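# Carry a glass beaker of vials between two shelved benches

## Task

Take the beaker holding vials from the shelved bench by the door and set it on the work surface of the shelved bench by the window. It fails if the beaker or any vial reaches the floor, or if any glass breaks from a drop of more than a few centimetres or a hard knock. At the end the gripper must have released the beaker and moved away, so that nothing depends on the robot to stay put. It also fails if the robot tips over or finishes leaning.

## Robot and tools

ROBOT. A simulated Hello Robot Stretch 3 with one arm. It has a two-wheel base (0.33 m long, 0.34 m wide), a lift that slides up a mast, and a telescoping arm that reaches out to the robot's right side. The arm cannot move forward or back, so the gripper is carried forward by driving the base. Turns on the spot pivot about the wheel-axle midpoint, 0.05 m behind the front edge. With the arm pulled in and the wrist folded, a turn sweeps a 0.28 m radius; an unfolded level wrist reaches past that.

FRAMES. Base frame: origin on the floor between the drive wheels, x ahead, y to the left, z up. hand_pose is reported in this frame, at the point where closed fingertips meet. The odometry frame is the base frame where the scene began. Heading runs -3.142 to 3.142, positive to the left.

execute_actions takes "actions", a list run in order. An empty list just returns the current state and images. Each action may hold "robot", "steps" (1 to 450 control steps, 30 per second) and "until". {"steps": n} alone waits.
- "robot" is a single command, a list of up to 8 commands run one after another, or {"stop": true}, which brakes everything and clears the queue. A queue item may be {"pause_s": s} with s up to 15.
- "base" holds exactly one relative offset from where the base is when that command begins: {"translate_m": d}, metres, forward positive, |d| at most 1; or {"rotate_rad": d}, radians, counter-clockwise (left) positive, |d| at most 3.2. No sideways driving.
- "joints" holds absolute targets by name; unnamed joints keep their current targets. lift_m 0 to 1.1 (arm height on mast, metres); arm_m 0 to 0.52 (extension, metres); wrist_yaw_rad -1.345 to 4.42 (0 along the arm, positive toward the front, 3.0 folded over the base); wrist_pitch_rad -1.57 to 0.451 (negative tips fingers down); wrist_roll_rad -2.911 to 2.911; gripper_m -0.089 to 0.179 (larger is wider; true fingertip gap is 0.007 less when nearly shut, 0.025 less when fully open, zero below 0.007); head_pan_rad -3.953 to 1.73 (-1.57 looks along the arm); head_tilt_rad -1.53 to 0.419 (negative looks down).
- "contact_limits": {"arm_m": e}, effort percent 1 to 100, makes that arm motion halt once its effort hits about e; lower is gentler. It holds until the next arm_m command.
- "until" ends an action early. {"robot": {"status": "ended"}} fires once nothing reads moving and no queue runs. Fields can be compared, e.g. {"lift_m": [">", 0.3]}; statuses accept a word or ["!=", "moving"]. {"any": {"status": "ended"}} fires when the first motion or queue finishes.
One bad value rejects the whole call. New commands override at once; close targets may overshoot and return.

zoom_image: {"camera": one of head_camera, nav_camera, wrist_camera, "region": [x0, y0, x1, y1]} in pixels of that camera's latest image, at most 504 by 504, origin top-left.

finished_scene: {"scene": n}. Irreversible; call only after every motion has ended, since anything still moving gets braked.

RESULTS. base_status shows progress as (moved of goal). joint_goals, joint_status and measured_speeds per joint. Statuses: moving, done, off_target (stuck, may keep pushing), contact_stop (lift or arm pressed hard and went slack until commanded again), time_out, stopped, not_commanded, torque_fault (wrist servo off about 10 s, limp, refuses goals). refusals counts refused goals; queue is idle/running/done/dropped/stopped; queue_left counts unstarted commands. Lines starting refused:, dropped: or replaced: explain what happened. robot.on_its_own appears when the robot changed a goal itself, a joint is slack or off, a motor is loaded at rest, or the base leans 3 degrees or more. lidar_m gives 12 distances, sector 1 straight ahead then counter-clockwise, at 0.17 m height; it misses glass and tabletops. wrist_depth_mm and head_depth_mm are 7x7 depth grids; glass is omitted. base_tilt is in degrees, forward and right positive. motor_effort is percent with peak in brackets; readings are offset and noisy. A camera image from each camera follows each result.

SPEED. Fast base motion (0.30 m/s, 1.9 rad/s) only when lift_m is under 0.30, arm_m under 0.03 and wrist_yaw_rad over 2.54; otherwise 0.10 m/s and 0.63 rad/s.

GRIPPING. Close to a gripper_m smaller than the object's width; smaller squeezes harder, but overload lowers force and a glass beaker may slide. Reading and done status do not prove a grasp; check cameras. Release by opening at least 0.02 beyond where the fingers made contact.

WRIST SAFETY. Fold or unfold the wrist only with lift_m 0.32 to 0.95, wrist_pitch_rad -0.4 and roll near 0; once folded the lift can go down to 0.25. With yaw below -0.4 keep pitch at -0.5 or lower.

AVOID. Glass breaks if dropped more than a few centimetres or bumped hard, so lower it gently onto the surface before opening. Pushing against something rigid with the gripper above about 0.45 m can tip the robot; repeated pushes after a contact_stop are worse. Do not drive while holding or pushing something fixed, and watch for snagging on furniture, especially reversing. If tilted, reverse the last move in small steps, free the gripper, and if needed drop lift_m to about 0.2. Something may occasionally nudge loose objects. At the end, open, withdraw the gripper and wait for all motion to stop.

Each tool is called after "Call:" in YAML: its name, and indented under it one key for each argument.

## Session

Call:
execute_actions:
  actions: []

Scene clock: 0.00 s.
robot.base_odometry: x=+0.000 y=+0.000 heading=+0.000 (m, m, rad; robot's odometry frame)
robot.turned_by_wheels: +0.000 (rad since the last result)
robot.turned_by_imu: +0.000 (rad since the last result)
robot.base_tilt: forward=+0.2 right=-1.0 (deg)
robot.lidar_m: 1.39 2.08 1.14 1.11 1.17 1.78 1.98 1.94 1.62 1.59 1.68 1.83
robot.head_depth_mm: 1914 2037 2068 2077 1612 2111 1956 / 1890 2047 2079 2087 1647 2130 1974 / 1883 2060 2060 2079 1688 2132 1987 / 1868 2071 2089 2089 1708 2144 2015 / 1850 2107 2106 2113 2139 2149 1930 / 1840 2103 2142 2144 2137 2171 2018 / 1831 2138 2122 2137 2160 2177 2055
robot.base_status: not_commanded
robot.joint_positions: lift_m=+0.409 arm_m=-0.001 wrist_yaw_rad=+2.958 wrist_pitch_rad=-0.600 wrist_roll_rad=+0.016 gripper_m=+0.037 head_pan_rad=-0.005 head_tilt_rad=-0.005
robot.joint_goals: lift_m=+0.409 arm_m=-0.001 wrist_yaw_rad=+2.958 wrist_pitch_rad=-0.600 wrist_roll_rad=+0.016 gripper_m=+0.037 head_pan_rad=-0.005 head_tilt_rad=-0.005
robot.joint_status: lift_m=not_commanded arm_m=not_commanded wrist_yaw_rad=not_commanded wrist_pitch_rad=not_commanded wrist_roll_rad=not_commanded gripper_m=not_commanded head_pan_rad=not_commanded head_tilt_rad=not_commanded
robot.measured_speeds: translate_m=+0.000 rotate_rad=+0.000 lift_m=+0.000 arm_m=+0.000 wrist_yaw_rad=+0.000 wrist_pitch_rad=+0.000 wrist_roll_rad=+0.000 head_pan_rad=+0.000 head_tilt_rad=+0.000
robot: refusals=0 queue=idle queue_left=0
robot.motor_effort: left_wheel=+0 right_wheel=+0 lift_m=+23 arm_m=+0 wrist_yaw_rad=+0 wrist_pitch_rad=+6 wrist_roll_rad=+0 gripper_m=+0 head_pan_rad=+0 head_tilt_rad=+2 (%)
robot.hand_pose: x=+0.0149 y=+0.0504 z=+0.3827 quat_wxyz=(+0.272, +0.697, +0.144, +0.648) (m; robot's base frame)
robot.wrist_depth_mm: - - - - - - - / - - - - - - - / 973 - 971 966 969 952 970 / 798 778 785 796 772 782 791 / 685 671 682 674 681 669 669 / 590 587 - 601 593 587 579 / 514 - - - 522 513 514
pictures: head_camera (sideways: a quarter turn clockwise sets it upright), nav_camera (sideways: a quarter turn counterclockwise sets it upright), wrist_camera
camera_calibration (this result's frames):
head_camera: T_world_to_cam=[[-0.0324677, 0.0296772, -0.999032, 1.32266], [0.000980627, 0.99956, 0.029661, -0.0363316], [0.999472, -0.0000166535, -0.0324825, -0.00407343], [0, 0, 0, 1]] pos_world=[0.0470505, -0.00293724, 1.32232]
nav_camera: T_world_to_cam=[[-0.0251287, 0.023206, 0.999415, -1.25845], [0.0189359, -0.99954, 0.023685, 0.0144949], [0.999505, 0.01952, 0.0246777, -0.0795758], [0, 0, 0, 1]] pos_world=[0.0476386, 0.0452451, 1.25934]
wrist_camera: T_world_to_cam=[[0.982797, -0.183709, -0.0189885, 0.00113643], [-0.139015, -0.668141, -0.730933, 0.347886], [0.121592, 0.720998, -0.682185, 0.390263], [0, 0, 0, 1]] pos_world=[-0.000208689, -0.0487337, 0.520535]
Images, in order (width x height): head_camera 896x504, nav_camera 672x504, wrist_camera 644x364.

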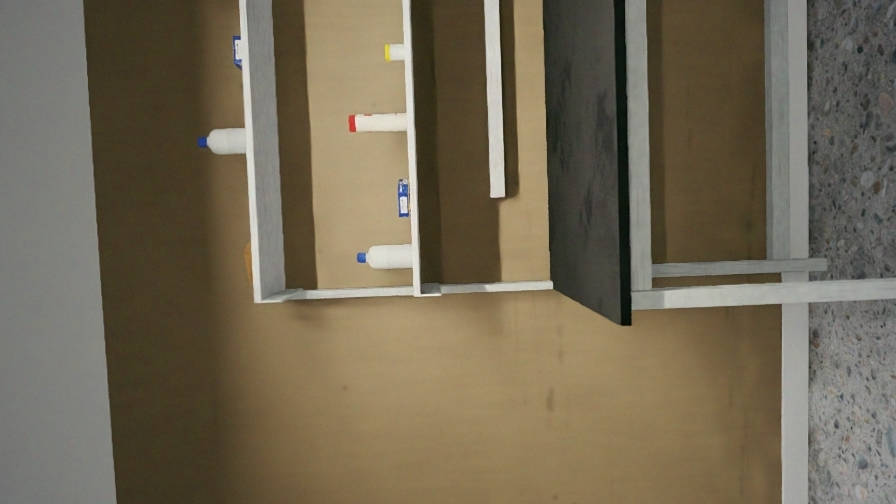

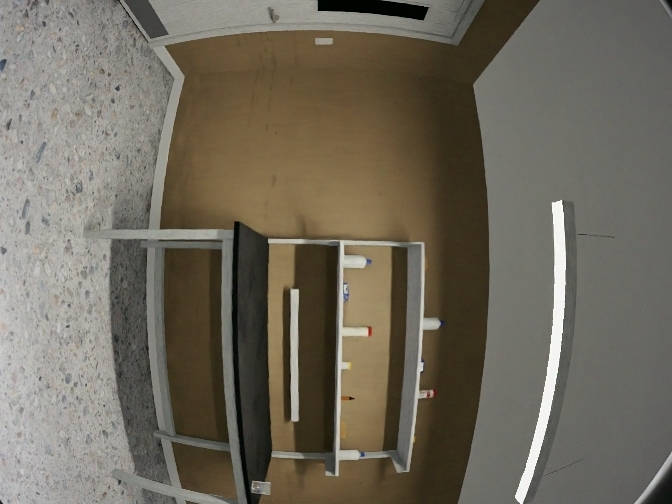

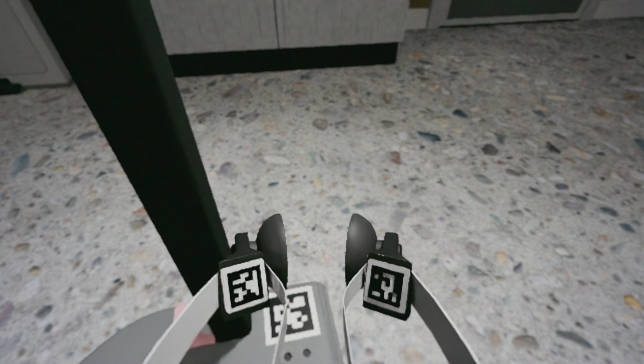

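Call:
execute_actions:
  actions:
    - {"robot":{"joints":{"head_pan_rad":-0.6,"head_tilt_rad":-0.4,"wrist_pitch_rad":-0.4,"wrist_yaw_rad":3.0,"wrist_roll_rad":0,"lift_m":0.28}},"steps":100,"until":{"robot":{"status":"ended"}}}

Call:
execute_actions:
  actions:
    - {"robot":{"joints":{"head_pan_rad":-2.6,"head_tilt_rad":-0.4}},"steps":200,"until":{"robot":{"status":"ended"}}}

Scene clock: 2.03 s.
robot.base_odometry: x=+0.000 y=+0.000 heading=+0.000 (m, m, rad; robot's odometry frame)
robot.turned_by_wheels: +0.000 (rad since the last result)
robot.turned_by_imu: +0.000 (rad since the last result)
robot.base_tilt: forward=+0.2 right=-1.0 (deg)
robot.lidar_m: 1.39 2.08 1.14 1.11 1.17 1.77 1.97 1.94 1.63 1.59 1.68 1.83
robot.head_depth_mm: 2365 2533 2690 2757 2159 1635 1314 / 2400 2651 2821 3004 2143 1638 1315 / 2242 2443 2507 2825 2130 1648 1330 / 2078 2272 2060 2654 2195 1664 1328 / 1982 2122 1833 2462 2200 1664 1332 / 1868 1995 1880 2305 2231 1680 1343 / 1795 1900 1892 2171 2157 1691 1341
robot.base_status: not_commanded
robot.joint_positions: lift_m=+0.280 arm_m=-0.001 wrist_yaw_rad=+2.997 wrist_pitch_rad=-0.421 wrist_roll_rad=+0.005 gripper_m=+0.037 head_pan_rad=-0.593 head_tilt_rad=-0.395
robot.joint_goals: lift_m=+0.280 arm_m=-0.001 wrist_yaw_rad=+3.000 wrist_pitch_rad=-0.400 wrist_roll_rad=+0.000 gripper_m=+0.037 head_pan_rad=-0.600 head_tilt_rad=-0.400
robot.joint_status: lift_m=done arm_m=not_commanded wrist_yaw_rad=done wrist_pitch_rad=done wrist_roll_rad=done gripper_m=not_commanded head_pan_rad=done head_tilt_rad=done
robot.measured_speeds: translate_m=+0.000 rotate_rad=+0.000 lift_m=+0.000 arm_m=+0.000 wrist_yaw_rad=+0.000 wrist_pitch_rad=+0.000 wrist_roll_rad=+0.000 head_pan_rad=+0.000 head_tilt_rad=+0.000
robot: refusals=0 queue=done queue_left=0
robot.motor_effort: left_wheel=+0(1) right_wheel=+0(0) lift_m=+17(22) arm_m=+0(1) wrist_yaw_rad=+5(5) wrist_pitch_rad=+10(9) wrist_roll_rad=-2(2) gripper_m=-1(0) head_pan_rad=-5(50) head_tilt_rad=-1(22) (%)
robot.hand_pose: x=+0.0111 y=+0.0775 z=+0.2923 quat_wxyz=(+0.198, +0.702, +0.097, +0.677) (m; robot's base frame)
robot.wrist_depth_mm: - - - - - - - / - - - - - - - / - - - - - - - / 792 772 785 796 812 792 798 / 629 622 653 642 652 632 636 / 520 517 - 536 550 525 523 / 456 - - - 444 443 450
pictures: head_camera (sideways: a quarter turn clockwise sets it upright), nav_camera (sideways: a quarter turn counterclockwise sets it upright), wrist_camera
camera_calibration (this result's frames):
head_camera: T_world_to_cam=[[-0.323138, 0.253274, -0.91183, 1.21041], [0.564894, 0.824658, 0.0288711, -0.0387281], [0.759261, -0.505758, -0.409551, 0.48818], [0, 0, 0, 1]] pos_world=[0.0423518, -0.0277274, 1.30474]
nav_camera: T_world_to_cam=[[0.308267, -0.179824, 0.934149, -1.17502], [-0.53275, -0.846174, 0.0129174, 0.0318878], [0.78813, -0.50165, -0.356649, 0.418073], [0, 0, 0, 1]] pos_world=[0.0497129, 0.0254116, 1.24634]
wrist_camera: T_world_to_cam=[[0.990392, -0.137985, -0.00919261, 0.00160281], [-0.0823176, -0.534813, -0.840951, 0.320641], [0.111122, 0.833628, -0.541033, 0.259598], [0, 0, 0, 1]] pos_world=[-0.00404019, -0.0447044, 0.410109]
Images, in order (width x height): head_camera 896x504, nav_camera 672x504, wrist_camera 644x364.

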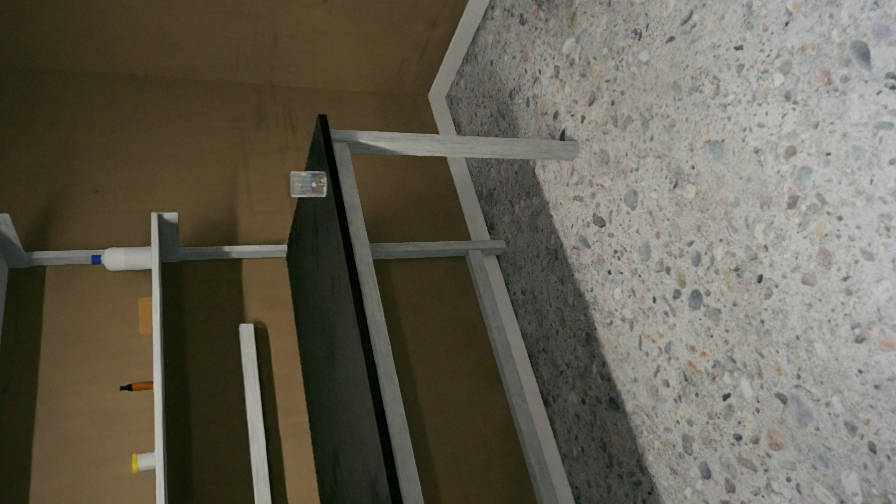

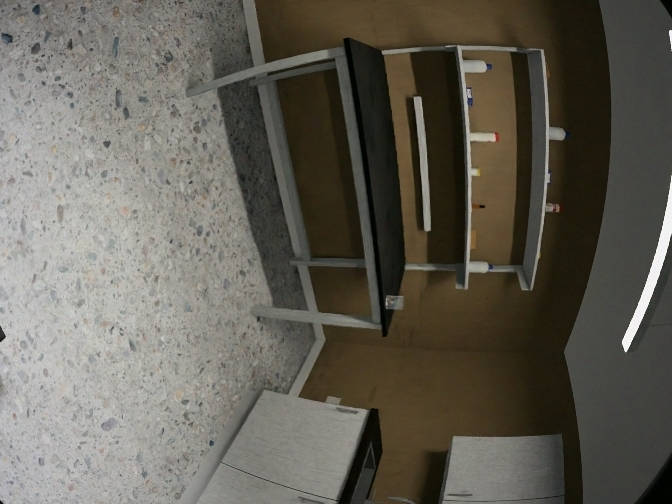

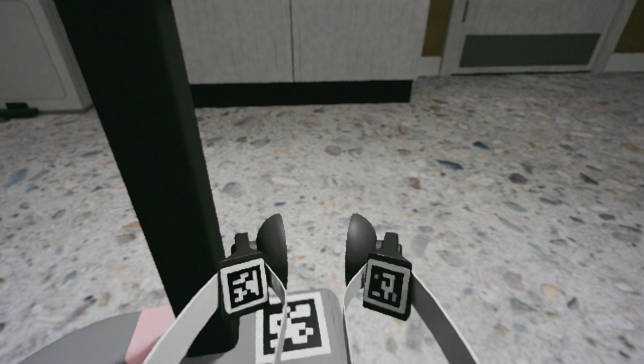

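Scene clock: 3.60 s.
robot.base_odometry: x=+0.000 y=+0.000 heading=+0.000 (m, m, rad; robot's odometry frame)
robot.turned_by_wheels: +0.000 (rad since the last result)
robot.turned_by_imu: +0.000 (rad since the last result)
robot.base_tilt: forward=+0.2 right=-1.0 (deg)
robot.lidar_m: 1.39 2.08 1.14 1.11 1.18 1.77 1.98 1.93 1.63 1.59 1.68 1.83
robot.head_depth_mm: 2228 2374 2390 2704 2153 1634 1305 / 2349 2558 2741 2841 2179 1644 1326 / 2515 2732 2943 3061 2147 1644 1322 / 2673 2920 3160 3266 2195 1660 1331 / 2848 3065 3274 3201 2224 1657 1339 / 2524 2699 2822 2936 2216 1679 1340 / 2325 2418 2550 2707 2230 1688 1347
robot.base_status: not_commanded
robot.joint_positions: lift_m=+0.280 arm_m=-0.001 wrist_yaw_rad=+2.997 wrist_pitch_rad=-0.421 wrist_roll_rad=+0.005 gripper_m=+0.037 head_pan_rad=-2.593 head_tilt_rad=-0.395
robot.joint_goals: lift_m=+0.280 arm_m=-0.001 wrist_yaw_rad=+3.000 wrist_pitch_rad=-0.400 wrist_roll_rad=+0.000 gripper_m=+0.037 head_pan_rad=-2.600 head_tilt_rad=-0.400
robot.joint_status: lift_m=done arm_m=not_commanded wrist_yaw_rad=done wrist_pitch_rad=done wrist_roll_rad=done gripper_m=not_commanded head_pan_rad=done head_tilt_rad=done
robot.measured_speeds: translate_m=+0.000 rotate_rad=+0.000 lift_m=+0.000 arm_m=+0.000 wrist_yaw_rad=+0.000 wrist_pitch_rad=+0.000 wrist_roll_rad=+0.000 head_pan_rad=+0.000 head_tilt_rad=+0.000
robot: refusals=0 queue=done queue_left=0
robot.motor_effort: left_wheel=+0(0) right_wheel=+0(0) lift_m=+17(16) arm_m=+0(0) wrist_yaw_rad=+4(4) wrist_pitch_rad=+10(10) wrist_roll_rad=-2(2) gripper_m=+0(0) head_pan_rad=-5(56) head_tilt_rad=-2(1) (%)
robot.hand_pose: x=+0.0111 y=+0.0775 z=+0.2923 quat_wxyz=(+0.198, +0.702, +0.097, +0.677) (m; robot's base frame)
robot.wrist_depth_mm: - - - - - - - / - - - - - - - / - - - - - - - / 787 768 798 790 782 801 799 / 624 618 649 635 653 635 629 / 518 517 - 547 538 522 526 / 455 - - - 448 445 446
pictures: head_camera (sideways: a quarter turn clockwise sets it upright), nav_camera (sideways: a quarter turn counterclockwise sets it upright), wrist_camera
camera_calibration (this result's frames):
head_camera: T_world_to_cam=[[0.364964, 0.18857, -0.911725, 1.20608], [0.514819, -0.856813, 0.0288691, -0.03842], [-0.775734, -0.479909, -0.409785, 0.497848], [0, 0, 0, 1]] pos_world=[-0.034198, -0.0214275, 1.30473]
nav_camera: T_world_to_cam=[[-0.291992, -0.205613, 0.934058, -1.17124], [-0.547768, 0.836531, 0.0129095, 0.0319897], [-0.784022, -0.507877, -0.356888, 0.427975], [0, 0, 0, 1]] pos_world=[0.0110721, -0.0502244, 1.24633]
wrist_camera: T_world_to_cam=[[0.990392, -0.137985, -0.00919277, 0.00160286], [-0.0823178, -0.534813, -0.840951, 0.320641], [0.111122, 0.833628, -0.541033, 0.259598], [0, 0, 0, 1]] pos_world=[-0.00404018, -0.0447044, 0.410109]
Images, in order (width x height): head_camera 896x504, nav_camera 672x504, wrist_camera 644x364.

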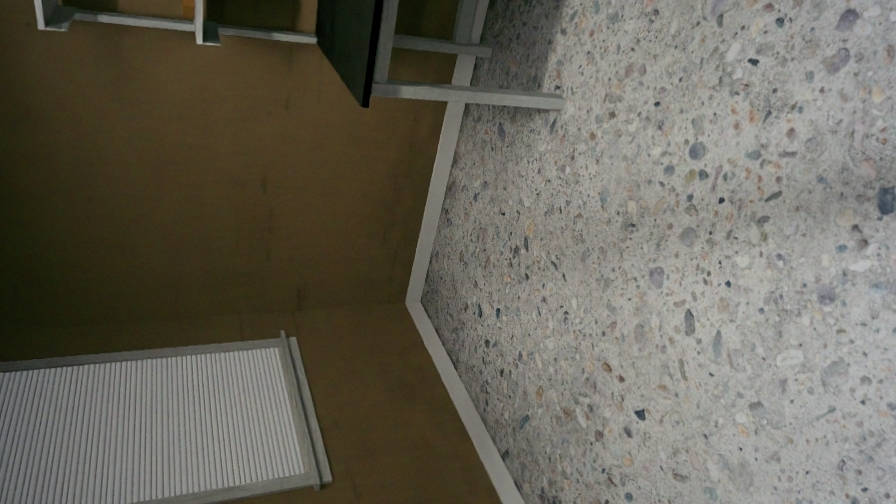

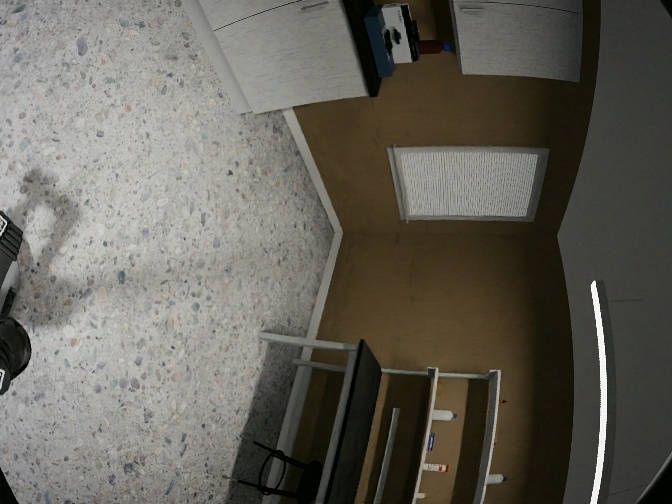

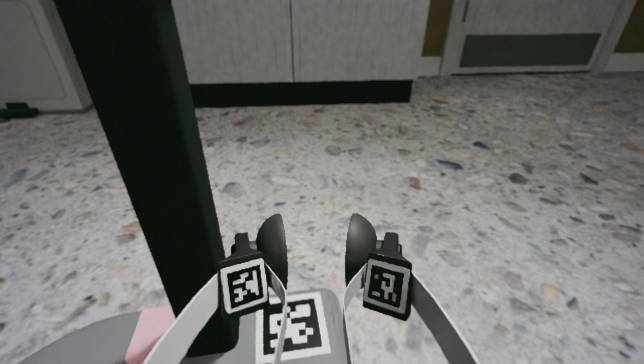

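Call:
execute_actions:
  actions:
    - {"robot":[{"joints":{"head_pan_rad":-1.57,"head_tilt_rad":-0.6},"base":{"rotate_rad":2.19}},{"base":{"translate_m":-0.71}},{"base":{"translate_m":-0.70}},{"base":{"rotate_rad":-0.64}},{"joints":{"lift_m":0.9,"gripper_m":0.17}},{"joints":{"wrist_yaw_rad":0}},{"joints":{"wrist_pitch_rad":0}}],"steps":450,"until":{"robot":{"status":"ended"}}}
    - {"steps":450,"until":{"robot":{"status":"ended"}}}

Scene clock: 26.10 s.
robot.base_odometry: x=+0.818 y=-1.148 heading=+1.550 (m, m, rad; robot's odometry frame)
robot.turned_by_wheels: +1.550 (rad since the last result)
robot.turned_by_imu: +1.525 (rad since the last result)
robot.base_tilt: forward=+0.2 right=-0.9 (deg)
robot.lidar_m: 2.26 2.32 3.09 2.71 0.67 0.49 0.48 0.50 1.32 0.53 1.23 1.40
robot.head_depth_mm: 1053 1172 1329 1529 1650 - - / 1057 1174 1318 681 1666 - - / 1037 1155 926 655 665 - - / 1051 1173 933 658 1595 1367 1192 / 1056 1172 943 663 1639 1407 1185 / 1047 1172 952 668 1615 1423 1194 / 1052 1168 958 669 1645 1423 1189
robot.base_status: done (rotate_rad -0.6398 of -0.6400)
robot.joint_positions: lift_m=+0.900 arm_m=-0.001 wrist_yaw_rad=+0.004 wrist_pitch_rad=-0.024 wrist_roll_rad=+0.004 gripper_m=+0.170 head_pan_rad=-1.577 head_tilt_rad=-0.594
robot.joint_goals: lift_m=+0.900 arm_m=-0.001 wrist_yaw_rad=+0.000 wrist_pitch_rad=+0.000 wrist_roll_rad=+0.000 gripper_m=+0.170 head_pan_rad=-1.570 head_tilt_rad=-0.600
robot.joint_status: lift_m=done arm_m=not_commanded wrist_yaw_rad=done wrist_pitch_rad=done wrist_roll_rad=done gripper_m=done head_pan_rad=done head_tilt_rad=done
robot.measured_speeds: translate_m=+0.000 rotate_rad=+0.000 lift_m=+0.000 arm_m=+0.000 wrist_yaw_rad=+0.000 wrist_pitch_rad=+0.000 wrist_roll_rad=+0.000 head_pan_rad=+0.000 head_tilt_rad=+0.000
robot: refusals=0 queue=done queue_left=0
robot.motor_effort: left_wheel=+2(9) right_wheel=-2(9) lift_m=+28(31) arm_m=-1(1) wrist_yaw_rad=-4(5) wrist_pitch_rad=+11(11) wrist_roll_rad=-1(2) gripper_m=+0(100) head_pan_rad=+5(53) head_tilt_rad=-3(18) (%)
robot.hand_pose: x=-0.0205 y=-0.3997 z=+1.0081 quat_wxyz=(+0.706, +0.010, -0.708, -0.008) (m; robot's base frame)
robot.wrist_depth_mm: 938 940 910 921 - - 993 / - - - - - - - / - - - - - - - / 967 945 975 983 - - - / 491 543 496 505 - - - / 353 331 323 337 337 - - / 334 286 286 284 285 - -
pictures: head_camera (sideways: a quarter turn clockwise sets it upright), nav_camera (sideways: a quarter turn counterclockwise sets it upright), wrist_camera
camera_calibration (this result's frames):
head_camera: T_world_to_cam=[[0.0328801, 0.581275, -0.813042, 1.07941], [0.999459, -0.0190939, 0.026768, -0.0386338], [0.0000354169, -0.813483, -0.581589, 0.716657], [0, 0, 0, 1]] pos_world=[0.00309645, -0.0451823, 1.29544]
nav_camera: T_world_to_cam=[[0.0200046, -0.533667, 0.845458, -1.05757], [-0.999612, -0.0270749, 0.0065619, 0.0430123], [0.0193888, -0.845261, -0.534002, 0.653541], [0, 0, 0, 1]] pos_world=[0.0514804, -0.010812, 1.24284]
wrist_camera: T_world_to_cam=[[-0.999897, -0.0136206, -0.00444306, -0.0222417], [0.00200408, 0.174098, -0.984726, 1.09477], [0.0141861, -0.984634, -0.174053, -0.0505169], [0, 0, 0, 1]] pos_world=[-0.0237168, -0.240641, 1.06916]
Images, in order (width x height): head_camera 896x504, nav_camera 672x504, wrist_camera 644x364.

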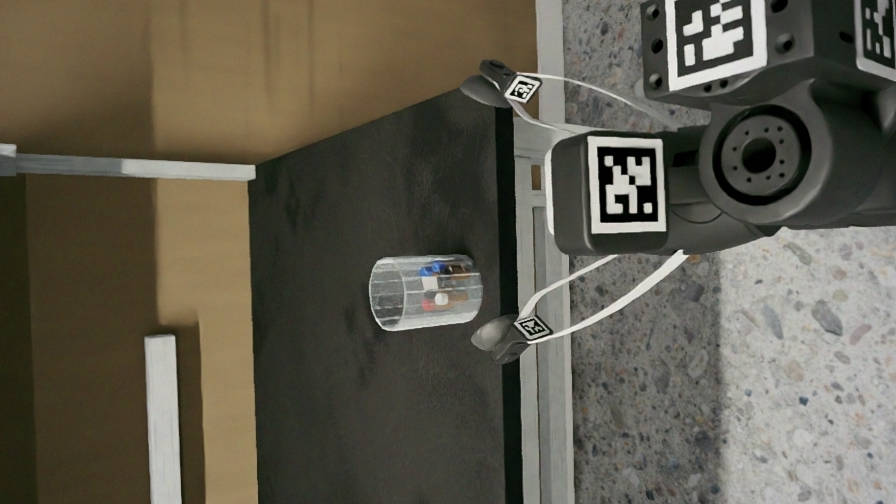

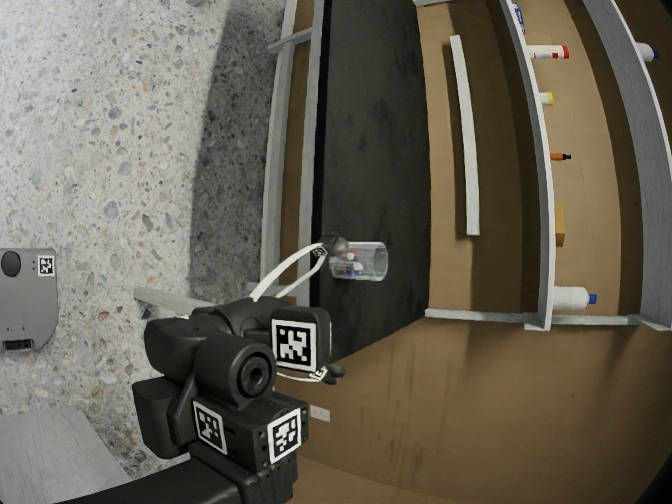

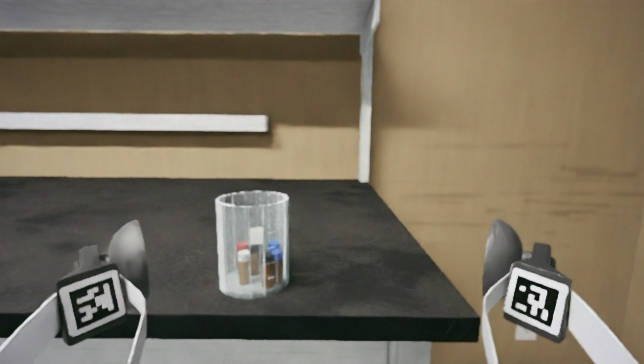

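Call:
execute_actions:
  actions:
    - {"robot":[{"joints":{"lift_m":0.859},"base":{"translate_m":0.066}},{"joints":{"arm_m":0.155}}],"steps":450,"until":{"robot":{"status":"ended"}}}

Scene clock: 31.80 s.
robot.base_odometry: x=+0.820 y=-1.082 heading=+1.550 (m, m, rad; robot's odometry frame)
robot.turned_by_wheels: +0.000 (rad since the last result)
robot.turned_by_imu: -0.001 (rad since the last result)
robot.base_tilt: forward=+0.2 right=-1.0 (deg)
robot.lidar_m: 2.20 2.26 3.07 3.32 0.76 0.56 0.54 0.57 0.55 1.18 1.23 1.33
robot.head_depth_mm: 1056 1172 1332 1436 - 1343 1151 / 1043 1150 973 681 - 971 1134 / 1053 1170 925 712 - 1367 1181 / 1054 1171 935 691 1625 1403 1194 / 1054 1179 939 637 1604 1426 1190 / 1048 1170 954 668 1602 1417 1200 / 1047 1174 957 672 1644 1423 1194
robot.base_status: done (translate_m +0.0660 of +0.0660)
robot.joint_positions: lift_m=+0.859 arm_m=+0.155 wrist_yaw_rad=+0.002 wrist_pitch_rad=-0.023 wrist_roll_rad=+0.004 gripper_m=+0.170 head_pan_rad=-1.577 head_tilt_rad=-0.594
robot.joint_goals: lift_m=+0.859 arm_m=+0.155 wrist_yaw_rad=+0.000 wrist_pitch_rad=+0.000 wrist_roll_rad=+0.000 gripper_m=+0.170 head_pan_rad=-1.570 head_tilt_rad=-0.600
robot.joint_status: lift_m=done arm_m=done wrist_yaw_rad=done wrist_pitch_rad=done wrist_roll_rad=done gripper_m=done head_pan_rad=done head_tilt_rad=done
robot.measured_speeds: translate_m=+0.000 rotate_rad=+0.000 lift_m=+0.000 arm_m=+0.000 wrist_yaw_rad=+0.000 wrist_pitch_rad=+0.000 wrist_roll_rad=+0.000 head_pan_rad=+0.000 head_tilt_rad=+0.000
robot: refusals=0 queue=done queue_left=0
robot.motor_effort: left_wheel=+2(4) right_wheel=-2(3) lift_m=+16(29) arm_m=+3(3) wrist_yaw_rad=-2(4) wrist_pitch_rad=+11(11) wrist_roll_rad=-1(1) gripper_m=-1(0) head_pan_rad=+4(5) head_tilt_rad=-2(2) (%)
robot.hand_pose: x=-0.0209 y=-0.5553 z=+0.9681 quat_wxyz=(+0.706, +0.009, -0.708, -0.008) (m; robot's base frame)
robot.wrist_depth_mm: 860 856 873 860 863 846 843 / 861 866 872 881 877 889 868 / 896 908 908 893 894 901 881 / 714 736 725 738 899 918 906 / 366 406 373 375 377 922 937 / 264 248 249 187 251 253 970 / 177 186 187 171 188 189 191
pictures: head_camera (sideways: a quarter turn clockwise sets it upright), nav_camera (sideways: a quarter turn counterclockwise sets it upright), wrist_camera
camera_calibration (this result's frames):
head_camera: T_world_to_cam=[[0.0328803, 0.581275, -0.813042, 1.07941], [0.999459, -0.0190942, 0.026768, -0.0386338], [0.0000352234, -0.813483, -0.581589, 0.716657], [0, 0, 0, 1]] pos_world=[0.00309644, -0.0451823, 1.29544]
nav_camera: T_world_to_cam=[[0.0200044, -0.533667, 0.845458, -1.05757], [-0.999612, -0.0270747, 0.00656189, 0.0430123], [0.0193886, -0.845261, -0.534002, 0.653541], [0, 0, 0, 1]] pos_world=[0.0514804, -0.010812, 1.24284]
wrist_camera: T_world_to_cam=[[-0.999916, -0.0122206, -0.00442837, -0.0241348], [0.00225211, 0.172654, -0.98498, 1.08193], [0.0128016, -0.984907, -0.172612, -0.21222], [0, 0, 0, 1]] pos_world=[-0.0238526, -0.396111, 1.02894]
Images, in order (width x height): head_camera 896x504, nav_camera 672x504, wrist_camera 644x364.

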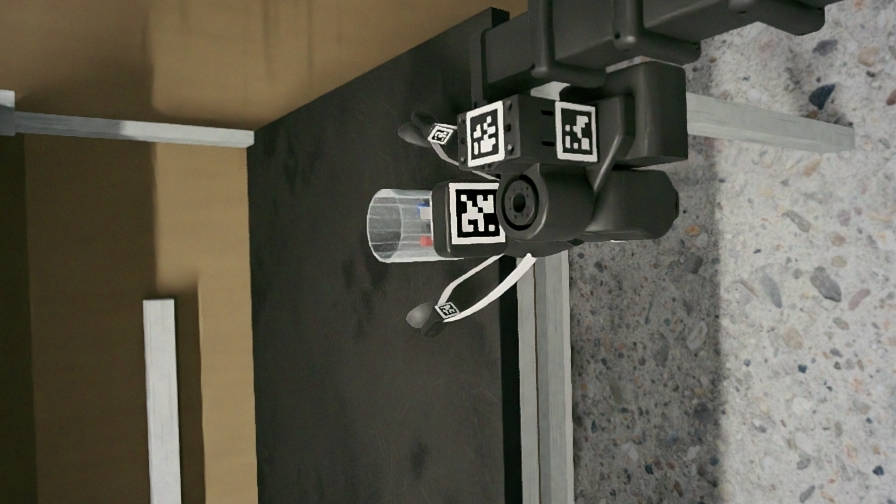

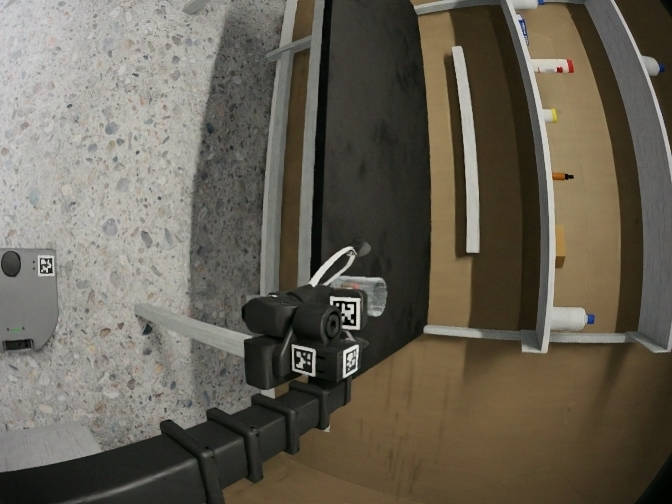

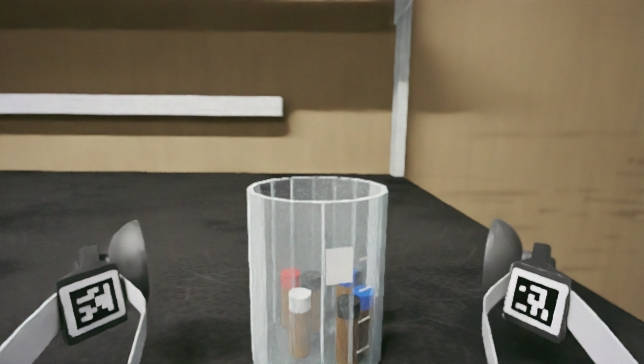

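Call:
execute_actions:
  actions:
    - {"robot":[{"joints":{"gripper_m":0.03}},{"joints":{"lift_m":0.9}}],"steps":450,"until":{"robot":{"status":"ended"}}}

Scene clock: 34.80 s.
robot.base_odometry: x=+0.820 y=-1.082 heading=+1.550 (m, m, rad; robot's odometry frame)
robot.turned_by_wheels: +0.000 (rad since the last result)
robot.turned_by_imu: +0.000 (rad since the last result)
robot.base_tilt: forward=+0.3 right=-1.0 (deg)
robot.lidar_m: 2.19 2.26 3.07 3.34 0.76 0.56 0.54 0.57 0.55 1.18 1.23 1.34
robot.head_depth_mm: 1057 1179 1327 1443 - 1395 1170 / 1039 1160 973 743 - 964 1130 / 1052 1172 930 - - 1417 1186 / 1055 1175 940 633 1595 1412 1183 / 1057 1177 942 665 1601 1415 1195 / 1055 1173 950 667 1621 1412 1199 / 1048 1174 960 671 1649 1428 1204
robot.base_status: done (translate_m +0.0660 of +0.0660)
robot.joint_positions: lift_m=+0.900 arm_m=+0.155 wrist_yaw_rad=+0.002 wrist_pitch_rad=-0.031 wrist_roll_rad=+0.004 gripper_m=+0.031 head_pan_rad=-1.577 head_tilt_rad=-0.594
robot.joint_goals: lift_m=+0.900 arm_m=+0.155 wrist_yaw_rad=+0.000 wrist_pitch_rad=+0.000 wrist_roll_rad=+0.000 gripper_m=+0.030 head_pan_rad=-1.570 head_tilt_rad=-0.600
robot.joint_status: lift_m=done arm_m=done wrist_yaw_rad=done wrist_pitch_rad=done wrist_roll_rad=done gripper_m=done head_pan_rad=done head_tilt_rad=done
robot.measured_speeds: translate_m=+0.000 rotate_rad=+0.000 lift_m=+0.000 arm_m=+0.000 wrist_yaw_rad=+0.000 wrist_pitch_rad=+0.000 wrist_roll_rad=+0.000 head_pan_rad=+0.000 head_tilt_rad=+0.000
robot: refusals=0 queue=done queue_left=0
robot.motor_effort: left_wheel=+2(2) right_wheel=-2(2) lift_m=+29(31) arm_m=+3(3) wrist_yaw_rad=-2(2) wrist_pitch_rad=+15(14) wrist_roll_rad=-1(1) gripper_m=-21(100) head_pan_rad=+4(4) head_tilt_rad=-2(3) (%)
robot.hand_pose: x=-0.0209 y=-0.5551 z=+1.0063 quat_wxyz=(+0.706, +0.012, -0.708, -0.011) (m; robot's base frame)
robot.wrist_depth_mm: 847 846 860 854 848 841 848 / 887 880 886 885 860 851 858 / 886 913 901 883 887 898 903 / 898 925 922 922 915 922 912 / 472 478 534 482 541 949 941 / 323 322 327 187 - 353 978 / 245 246 246 168 248 248 990
pictures: head_camera (sideways: a quarter turn clockwise sets it upright), nav_camera (sideways: a quarter turn counterclockwise sets it upright), wrist_camera
camera_calibration (this result's frames):
head_camera: T_world_to_cam=[[0.0328803, 0.581276, -0.813042, 1.07941], [0.999459, -0.0190942, 0.026768, -0.0386338], [0.0000352238, -0.813483, -0.581589, 0.716657], [0, 0, 0, 1]] pos_world=[0.00309644, -0.0451823, 1.29544]
nav_camera: T_world_to_cam=[[0.0200044, -0.533667, 0.845458, -1.05757], [-0.999612, -0.0270747, 0.00656189, 0.0430123], [0.0193886, -0.845261, -0.534002, 0.653541], [0, 0, 0, 1]] pos_world=[0.0514804, -0.010812, 1.24284]
wrist_camera: T_world_to_cam=[[-0.999918, -0.0119867, -0.00450949, -0.0238022], [0.00227092, 0.180584, -0.983557, 1.12254], [0.012604, -0.983487, -0.180541, -0.196616], [0, 0, 0, 1]] pos_world=[-0.0238713, -0.396367, 1.06848]
Images, in order (width x height): head_camera 896x504, nav_camera 672x504, wrist_camera 644x364.

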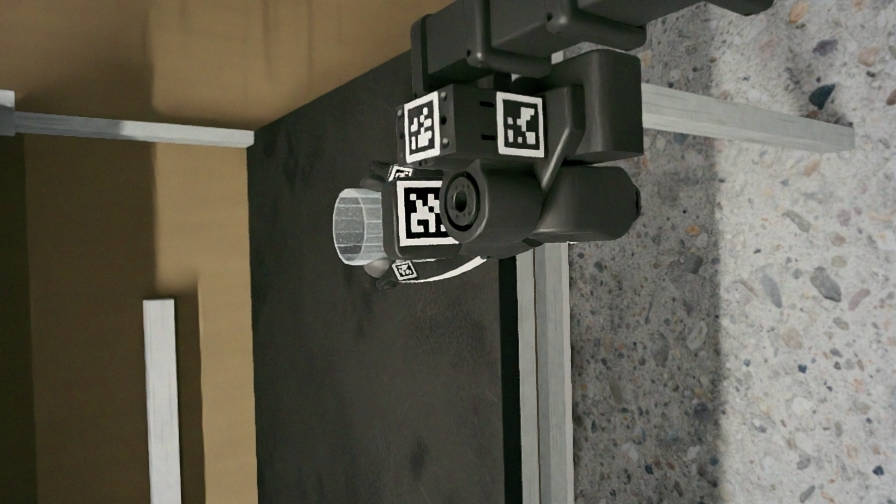

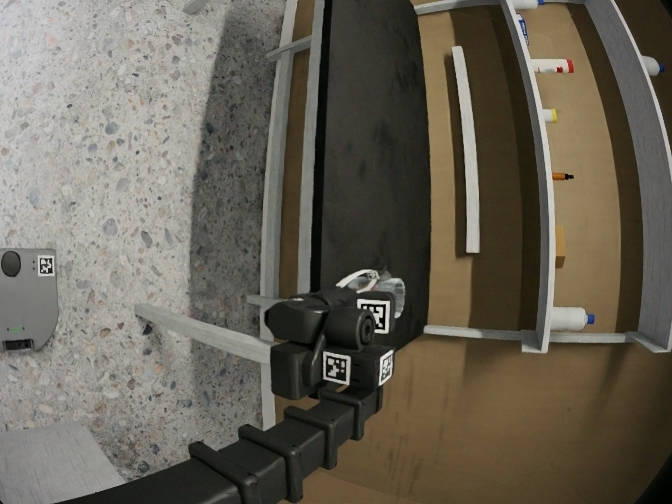

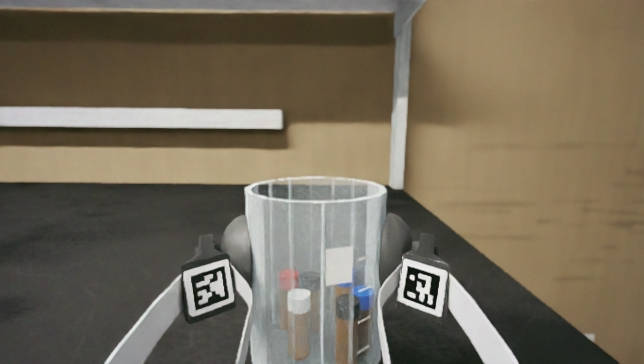

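Call:
execute_actions:
  actions:
    - {"robot":[{"joints":{"arm_m":0.0,"gripper_m":0.025,"head_tilt_rad":-0.7},"base":{"rotate_rad":1.24}},{"base":{"translate_m":0.2}},{"base":{"translate_m":1.0},"joints":{"lift_m":0.83}},{"base":{"translate_m":0.93}},{"base":{"rotate_rad":1.93}}],"steps":450,"until":{"robot":{"status":"ended"}}}
    - {"steps":450,"until":{"robot":{"status":"ended"}}}
    - {"steps":450,"until":{"robot":{"status":"ended"}}}

Scene clock: 67.23 s.
robot.base_odometry: x=-1.180 y=-0.348 heading=-1.564 (m, m, rad; robot's odometry frame)
robot.turned_by_wheels: +3.170 (rad since the last result)
robot.turned_by_imu: +3.150 (rad since the last result)
robot.base_tilt: forward=+0.3 right=-1.0 (deg)
robot.lidar_m: 1.43 1.27 1.77 2.60 2.05 1.56 1.46 1.09 0.97 1.32 0.71 1.85
robot.head_depth_mm: 1209 1343 1040 879 1566 1408 - / 1218 1356 1050 879 1566 1386 - / 1220 1353 1051 864 1633 - - / 1217 1359 1061 864 1584 1300 1147 / 1217 1354 1074 876 1589 1304 1141 / 1198 1361 1073 870 1124 1313 1154 / 1221 1385 1589 1806 1611 1361 1152
robot.base_status: done (rotate_rad +1.9298 of +1.9300)
robot.joint_positions: lift_m=+0.830 arm_m=+0.000 wrist_yaw_rad=+0.002 wrist_pitch_rad=-0.032 wrist_roll_rad=+0.004 gripper_m=+0.029 head_pan_rad=-1.577 head_tilt_rad=-0.692
robot.joint_goals: lift_m=+0.830 arm_m=+0.000 wrist_yaw_rad=+0.000 wrist_pitch_rad=+0.000 wrist_roll_rad=+0.000 gripper_m=+0.028 head_pan_rad=-1.570 head_tilt_rad=-0.700
robot.joint_status: lift_m=done arm_m=done wrist_yaw_rad=done wrist_pitch_rad=done wrist_roll_rad=done gripper_m=off_target head_pan_rad=done head_tilt_rad=done
robot.measured_speeds: translate_m=+0.000 rotate_rad=+0.000 lift_m=+0.000 arm_m=+0.000 wrist_yaw_rad=+0.000 wrist_pitch_rad=+0.000 wrist_roll_rad=+0.000 head_pan_rad=+0.000 head_tilt_rad=+0.000
robot: refusals=0 queue=done queue_left=0
robot.motor_effort: left_wheel=-2(5) right_wheel=+3(6) lift_m=+17(28) arm_m=-4(4) wrist_yaw_rad=-1(2) wrist_pitch_rad=+15(15) wrist_roll_rad=-1(1) gripper_m=-22(57) head_pan_rad=+5(4) head_tilt_rad=-4(13) (%)
robot.hand_pose: x=-0.0210 y=-0.4006 z=+0.9368 quat_wxyz=(+0.706, +0.012, -0.708, -0.011) (m; robot's base frame)
robot.wrist_depth_mm: - - - - - - - / - - - - - - - / - - - - - - - / - - - - - - - / - - 806 744 840 755 753 / - 532 495 186 - 507 508 / - 532 497 169 498 494 499
pictures: head_camera (sideways: a quarter turn clockwise sets it upright), nav_camera (sideways: a quarter turn counterclockwise sets it upright), wrist_camera
camera_calibration (this result's frames):
head_camera: T_world_to_cam=[[0.0333243, 0.658027, -0.752257, 1.00017], [0.999445, -0.0216502, 0.0253363, -0.0367665], [0.000385478, -0.752683, -0.658383, 0.816553], [0, 0, 0, 1]] pos_world=[0.00310132, -0.0443281, 1.29092]
nav_camera: T_world_to_cam=[[0.0195408, -0.61382, 0.789204, -0.984225], [-0.999615, -0.0275579, 0.00331686, 0.0472376], [0.0197128, -0.788965, -0.614122, 0.757773], [0, 0, 0, 1]] pos_world=[0.0515141, -0.00497823, 1.24196]
wrist_camera: T_world_to_cam=[[-0.999922, -0.0116314, -0.00451864, -0.0222036], [0.00233458, 0.181346, -0.983417, 1.0264], [0.012258, -0.983351, -0.181305, -0.0565111], [0, 0, 0, 1]] pos_world=[-0.0239053, -0.241962, 0.999031]
Images, in order (width x height): head_camera 896x504, nav_camera 672x504, wrist_camera 644x364.

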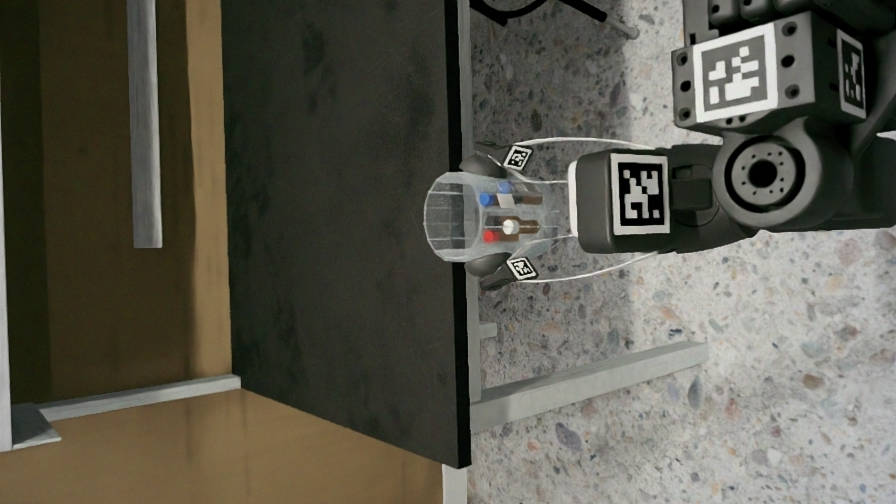

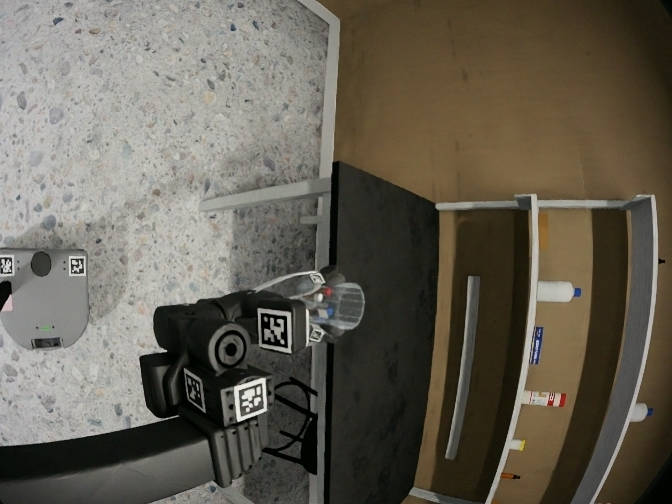

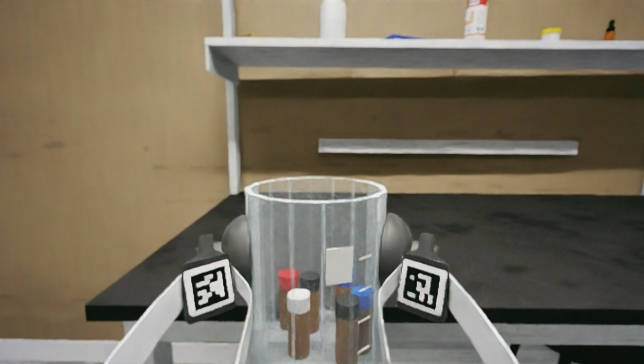

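Call:
execute_actions:
  actions:
    - {"robot":[{"joints":{"arm_m":0.41,"lift_m":0.77}},{"joints":{"lift_m":0.728}}],"steps":450,"until":{"robot":{"status":"ended"}}}

Scene clock: 72.50 s.
robot.base_odometry: x=-1.180 y=-0.348 heading=-1.564 (m, m, rad; robot's odometry frame)
robot.turned_by_wheels: +0.000 (rad since the last result)
robot.turned_by_imu: -0.001 (rad since the last result)
robot.base_tilt: forward=+0.3 right=-1.0 (deg)
robot.lidar_m: 1.43 1.28 1.77 2.59 2.05 1.56 1.45 1.10 0.97 1.32 0.71 1.84
robot.head_depth_mm: 1214 1352 1045 882 1580 - - / 1213 1364 1055 878 - 1334 1141 / 1224 1361 1104 1804 1583 1337 1146 / 1218 1371 1111 903 1594 1329 1145 / 1226 1360 1073 872 1595 1300 1144 / 1192 1359 1077 877 1131 1314 1149 / 1217 1388 1603 1820 1603 1340 1155
robot.base_status: done (rotate_rad +1.9298 of +1.9300)
robot.joint_positions: lift_m=+0.728 arm_m=+0.410 wrist_yaw_rad=+0.002 wrist_pitch_rad=-0.032 wrist_roll_rad=+0.004 gripper_m=+0.029 head_pan_rad=-1.577 head_tilt_rad=-0.692
robot.joint_goals: lift_m=+0.728 arm_m=+0.410 wrist_yaw_rad=+0.000 wrist_pitch_rad=+0.000 wrist_roll_rad=+0.000 gripper_m=+0.028 head_pan_rad=-1.570 head_tilt_rad=-0.700
robot.joint_status: lift_m=done arm_m=done wrist_yaw_rad=done wrist_pitch_rad=done wrist_roll_rad=done gripper_m=off_target head_pan_rad=done head_tilt_rad=done
robot.measured_speeds: translate_m=+0.000 rotate_rad=+0.000 lift_m=+0.000 arm_m=+0.000 wrist_yaw_rad=+0.000 wrist_pitch_rad=+0.000 wrist_roll_rad=+0.000 head_pan_rad=+0.000 head_tilt_rad=+0.000
robot: refusals=0 queue=done queue_left=0
robot.motor_effort: left_wheel=-3(2) right_wheel=+3(3) lift_m=+17(17) arm_m=+3(4) wrist_yaw_rad=-2(2) wrist_pitch_rad=+15(15) wrist_roll_rad=-1(1) gripper_m=-23(22) head_pan_rad=+4(4) head_tilt_rad=-3(3) (%)
robot.hand_pose: x=-0.0210 y=-0.8100 z=+0.8346 quat_wxyz=(+0.706, +0.012, -0.708, -0.011) (m; robot's base frame)
robot.wrist_depth_mm: 786 779 789 775 785 756 755 / 810 788 795 801 797 785 797 / 841 819 821 806 814 806 807 / 860 854 841 823 822 825 817 / 875 415 458 420 465 422 433 / 279 283 281 186 - 286 289 / 212 213 213 168 215 217 217
pictures: head_camera (sideways: a quarter turn clockwise sets it upright), nav_camera (sideways: a quarter turn counterclockwise sets it upright), wrist_camera
camera_calibration (this result's frames):
head_camera: T_world_to_cam=[[0.0333244, 0.658027, -0.752257, 1.00017], [0.999445, -0.0216503, 0.0253363, -0.0367665], [0.000385389, -0.752683, -0.658383, 0.816553], [0, 0, 0, 1]] pos_world=[0.00310132, -0.0443281, 1.29092]
nav_camera: T_world_to_cam=[[0.0195407, -0.61382, 0.789204, -0.984225], [-0.999615, -0.0275577, 0.00331686, 0.0472376], [0.0197127, -0.788965, -0.614122, 0.757774], [0, 0, 0, 1]] pos_world=[0.0515141, -0.00497823, 1.24196]
wrist_camera: T_world_to_cam=[[-0.999922, -0.0116183, -0.00452547, -0.0274134], [0.00233509, 0.182034, -0.983289, 1.00061], [0.0122479, -0.983224, -0.181993, -0.476943], [0, 0, 0, 1]] pos_world=[-0.0239062, -0.651406, 0.896964]
Images, in order (width x height): head_camera 896x504, nav_camera 672x504, wrist_camera 644x364.

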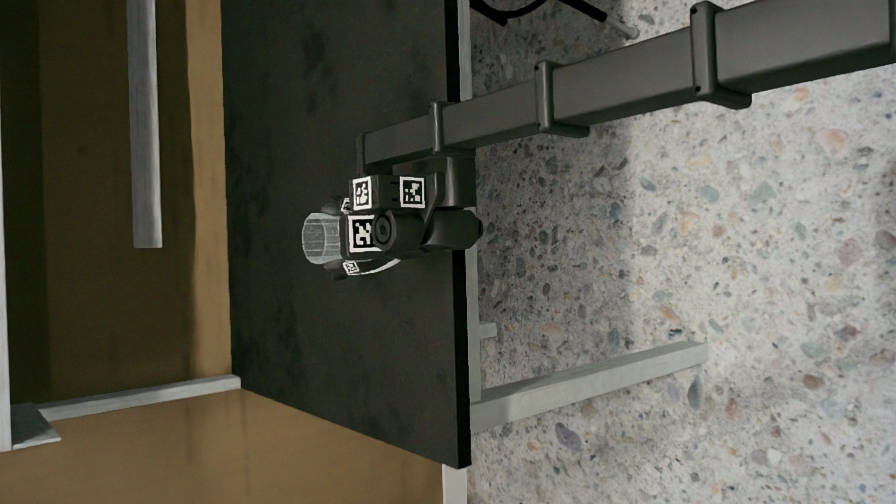

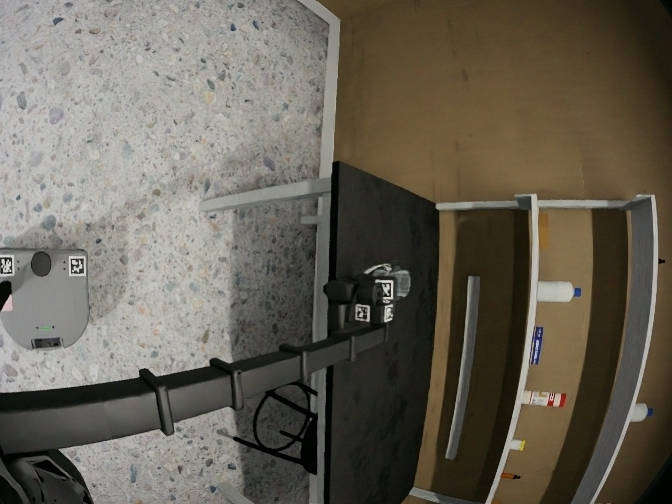

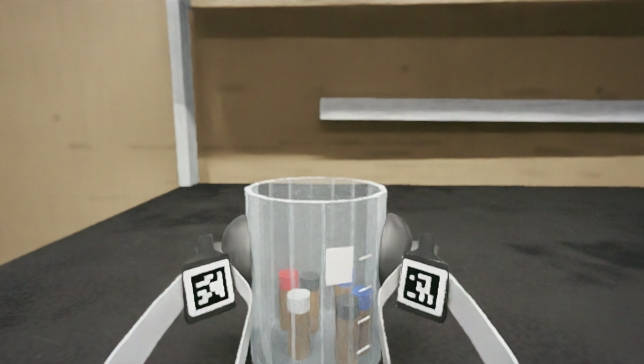

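(214−187)/1.45 ≈ 0.019 m still to lower.

Call:
execute_actions:
  actions:
    - {"robot":[{"joints":{"lift_m":0.711}},{"joints":{"gripper_m":0.17}},{"joints":{"arm_m":0.08}}],"steps":450,"until":{"robot":{"status":"ended"}}}

Scene clock: 78.87 s.
robot.base_odometry: x=-1.180 y=-0.348 heading=-1.564 (m, m, rad; robot's odometry frame)
robot.turned_by_wheels: +0.000 (rad since the last result)
robot.turned_by_imu: -0.001 (rad since the last result)
robot.base_tilt: forward=+0.2 right=-1.0 (deg)
robot.lidar_m: 1.43 1.27 1.77 2.60 2.05 1.56 1.46 1.10 0.97 1.32 0.71 1.85
robot.head_depth_mm: 1217 1346 1047 878 1582 1347 - / 1217 1354 1053 876 1573 - 1092 / 1222 1362 1058 878 1633 - 1116 / 1219 1364 1060 876 1631 1298 1141 / 1221 1359 1066 871 1591 1315 1147 / 1204 1363 1072 872 1129 1311 1146 / 1224 1384 1601 1820 1611 1348 1158
robot.base_status: done (rotate_rad +1.9298 of +1.9300)
robot.joint_positions: lift_m=+0.711 arm_m=+0.080 wrist_yaw_rad=+0.002 wrist_pitch_rad=-0.023 wrist_roll_rad=+0.004 gripper_m=+0.170 head_pan_rad=-1.577 head_tilt_rad=-0.692
robot.joint_goals: lift_m=+0.711 arm_m=+0.080 wrist_yaw_rad=+0.000 wrist_pitch_rad=+0.000 wrist_roll_rad=+0.000 gripper_m=+0.170 head_pan_rad=-1.570 head_tilt_rad=-0.700
robot.joint_status: lift_m=done arm_m=done wrist_yaw_rad=done wrist_pitch_rad=done wrist_roll_rad=done gripper_m=done head_pan_rad=done head_tilt_rad=done
robot.measured_speeds: translate_m=+0.000 rotate_rad=+0.000 lift_m=+0.000 arm_m=+0.000 wrist_yaw_rad=+0.000 wrist_pitch_rad=+0.000 wrist_roll_rad=+0.000 head_pan_rad=+0.000 head_tilt_rad=+0.000
robot: refusals=0 queue=done queue_left=0
robot.motor_effort: left_wheel=-2(2) right_wheel=+3(3) lift_m=+17(18) arm_m=-4(5) wrist_yaw_rad=-1(1) wrist_pitch_rad=+11(15) wrist_roll_rad=-1(1) gripper_m=+0(99) head_pan_rad=+4(4) head_tilt_rad=-3(3) (%)
robot.hand_pose: x=-0.0210 y=-0.4809 z=+0.8200 quat_wxyz=(+0.706, +0.009, -0.708, -0.008) (m; robot's base frame)
robot.wrist_depth_mm: - - - - - - - / - - - - - - - / - - - - - - - / - - 760 770 766 790 803 / - 419 382 388 390 436 396 / - 388 389 393 392 395 392 / - - - - - - 777
pictures: head_camera (sideways: a quarter turn clockwise sets it upright), nav_camera (sideways: a quarter turn counterclockwise sets it upright), wrist_camera
camera_calibration (this result's frames):
head_camera: T_world_to_cam=[[0.0333244, 0.658027, -0.752256, 1.00017], [0.999445, -0.0216503, 0.0253363, -0.0367665], [0.000385389, -0.752683, -0.658383, 0.816553], [0, 0, 0, 1]] pos_world=[0.00310132, -0.0443281, 1.29092]
nav_camera: T_world_to_cam=[[0.0195407, -0.61382, 0.789204, -0.984225], [-0.999615, -0.0275577, 0.00331685, 0.0472376], [0.0197127, -0.788965, -0.614122, 0.757774], [0, 0, 0, 1]] pos_world=[0.0515141, -0.00497822, 1.24196]
wrist_camera: T_world_to_cam=[[-0.999922, -0.0116646, -0.00443273, -0.0237521], [0.0023488, 0.172943, -0.984929, 0.923295], [0.0122554, -0.984863, -0.172902, -0.164231], [0, 0, 0, 1]] pos_world=[-0.0239062, -0.321699, 0.880879]
Images, in order (width x height): head_camera 896x504, nav_camera 672x504, wrist_camera 644x364.

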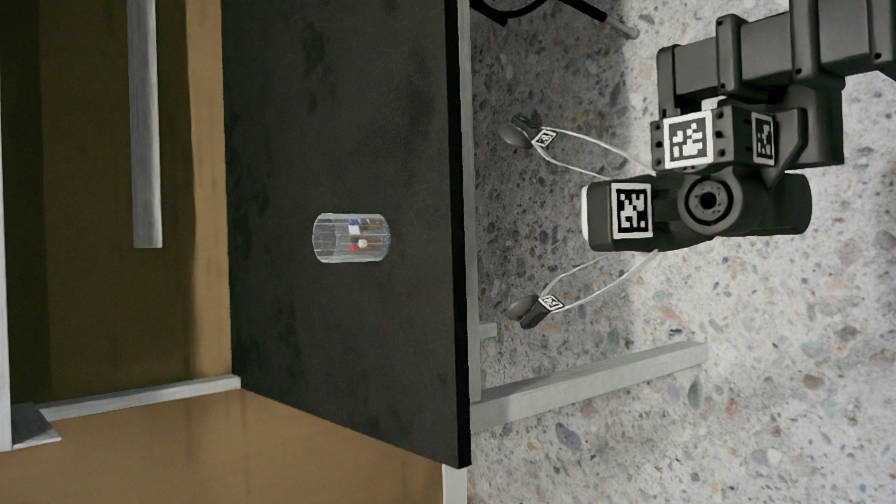

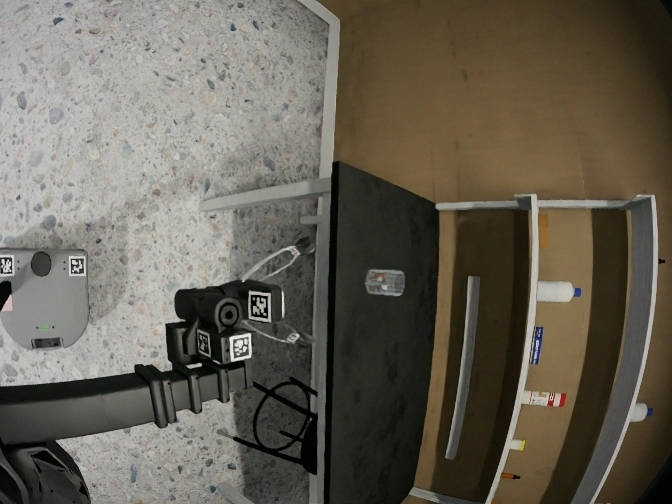

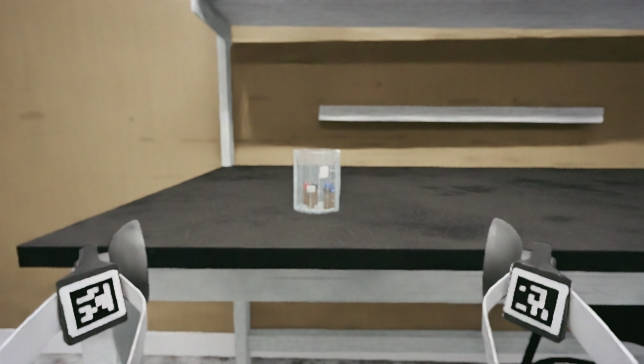

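Call:
finished_scene:
  scene: 2

The scene is finished: the task was done.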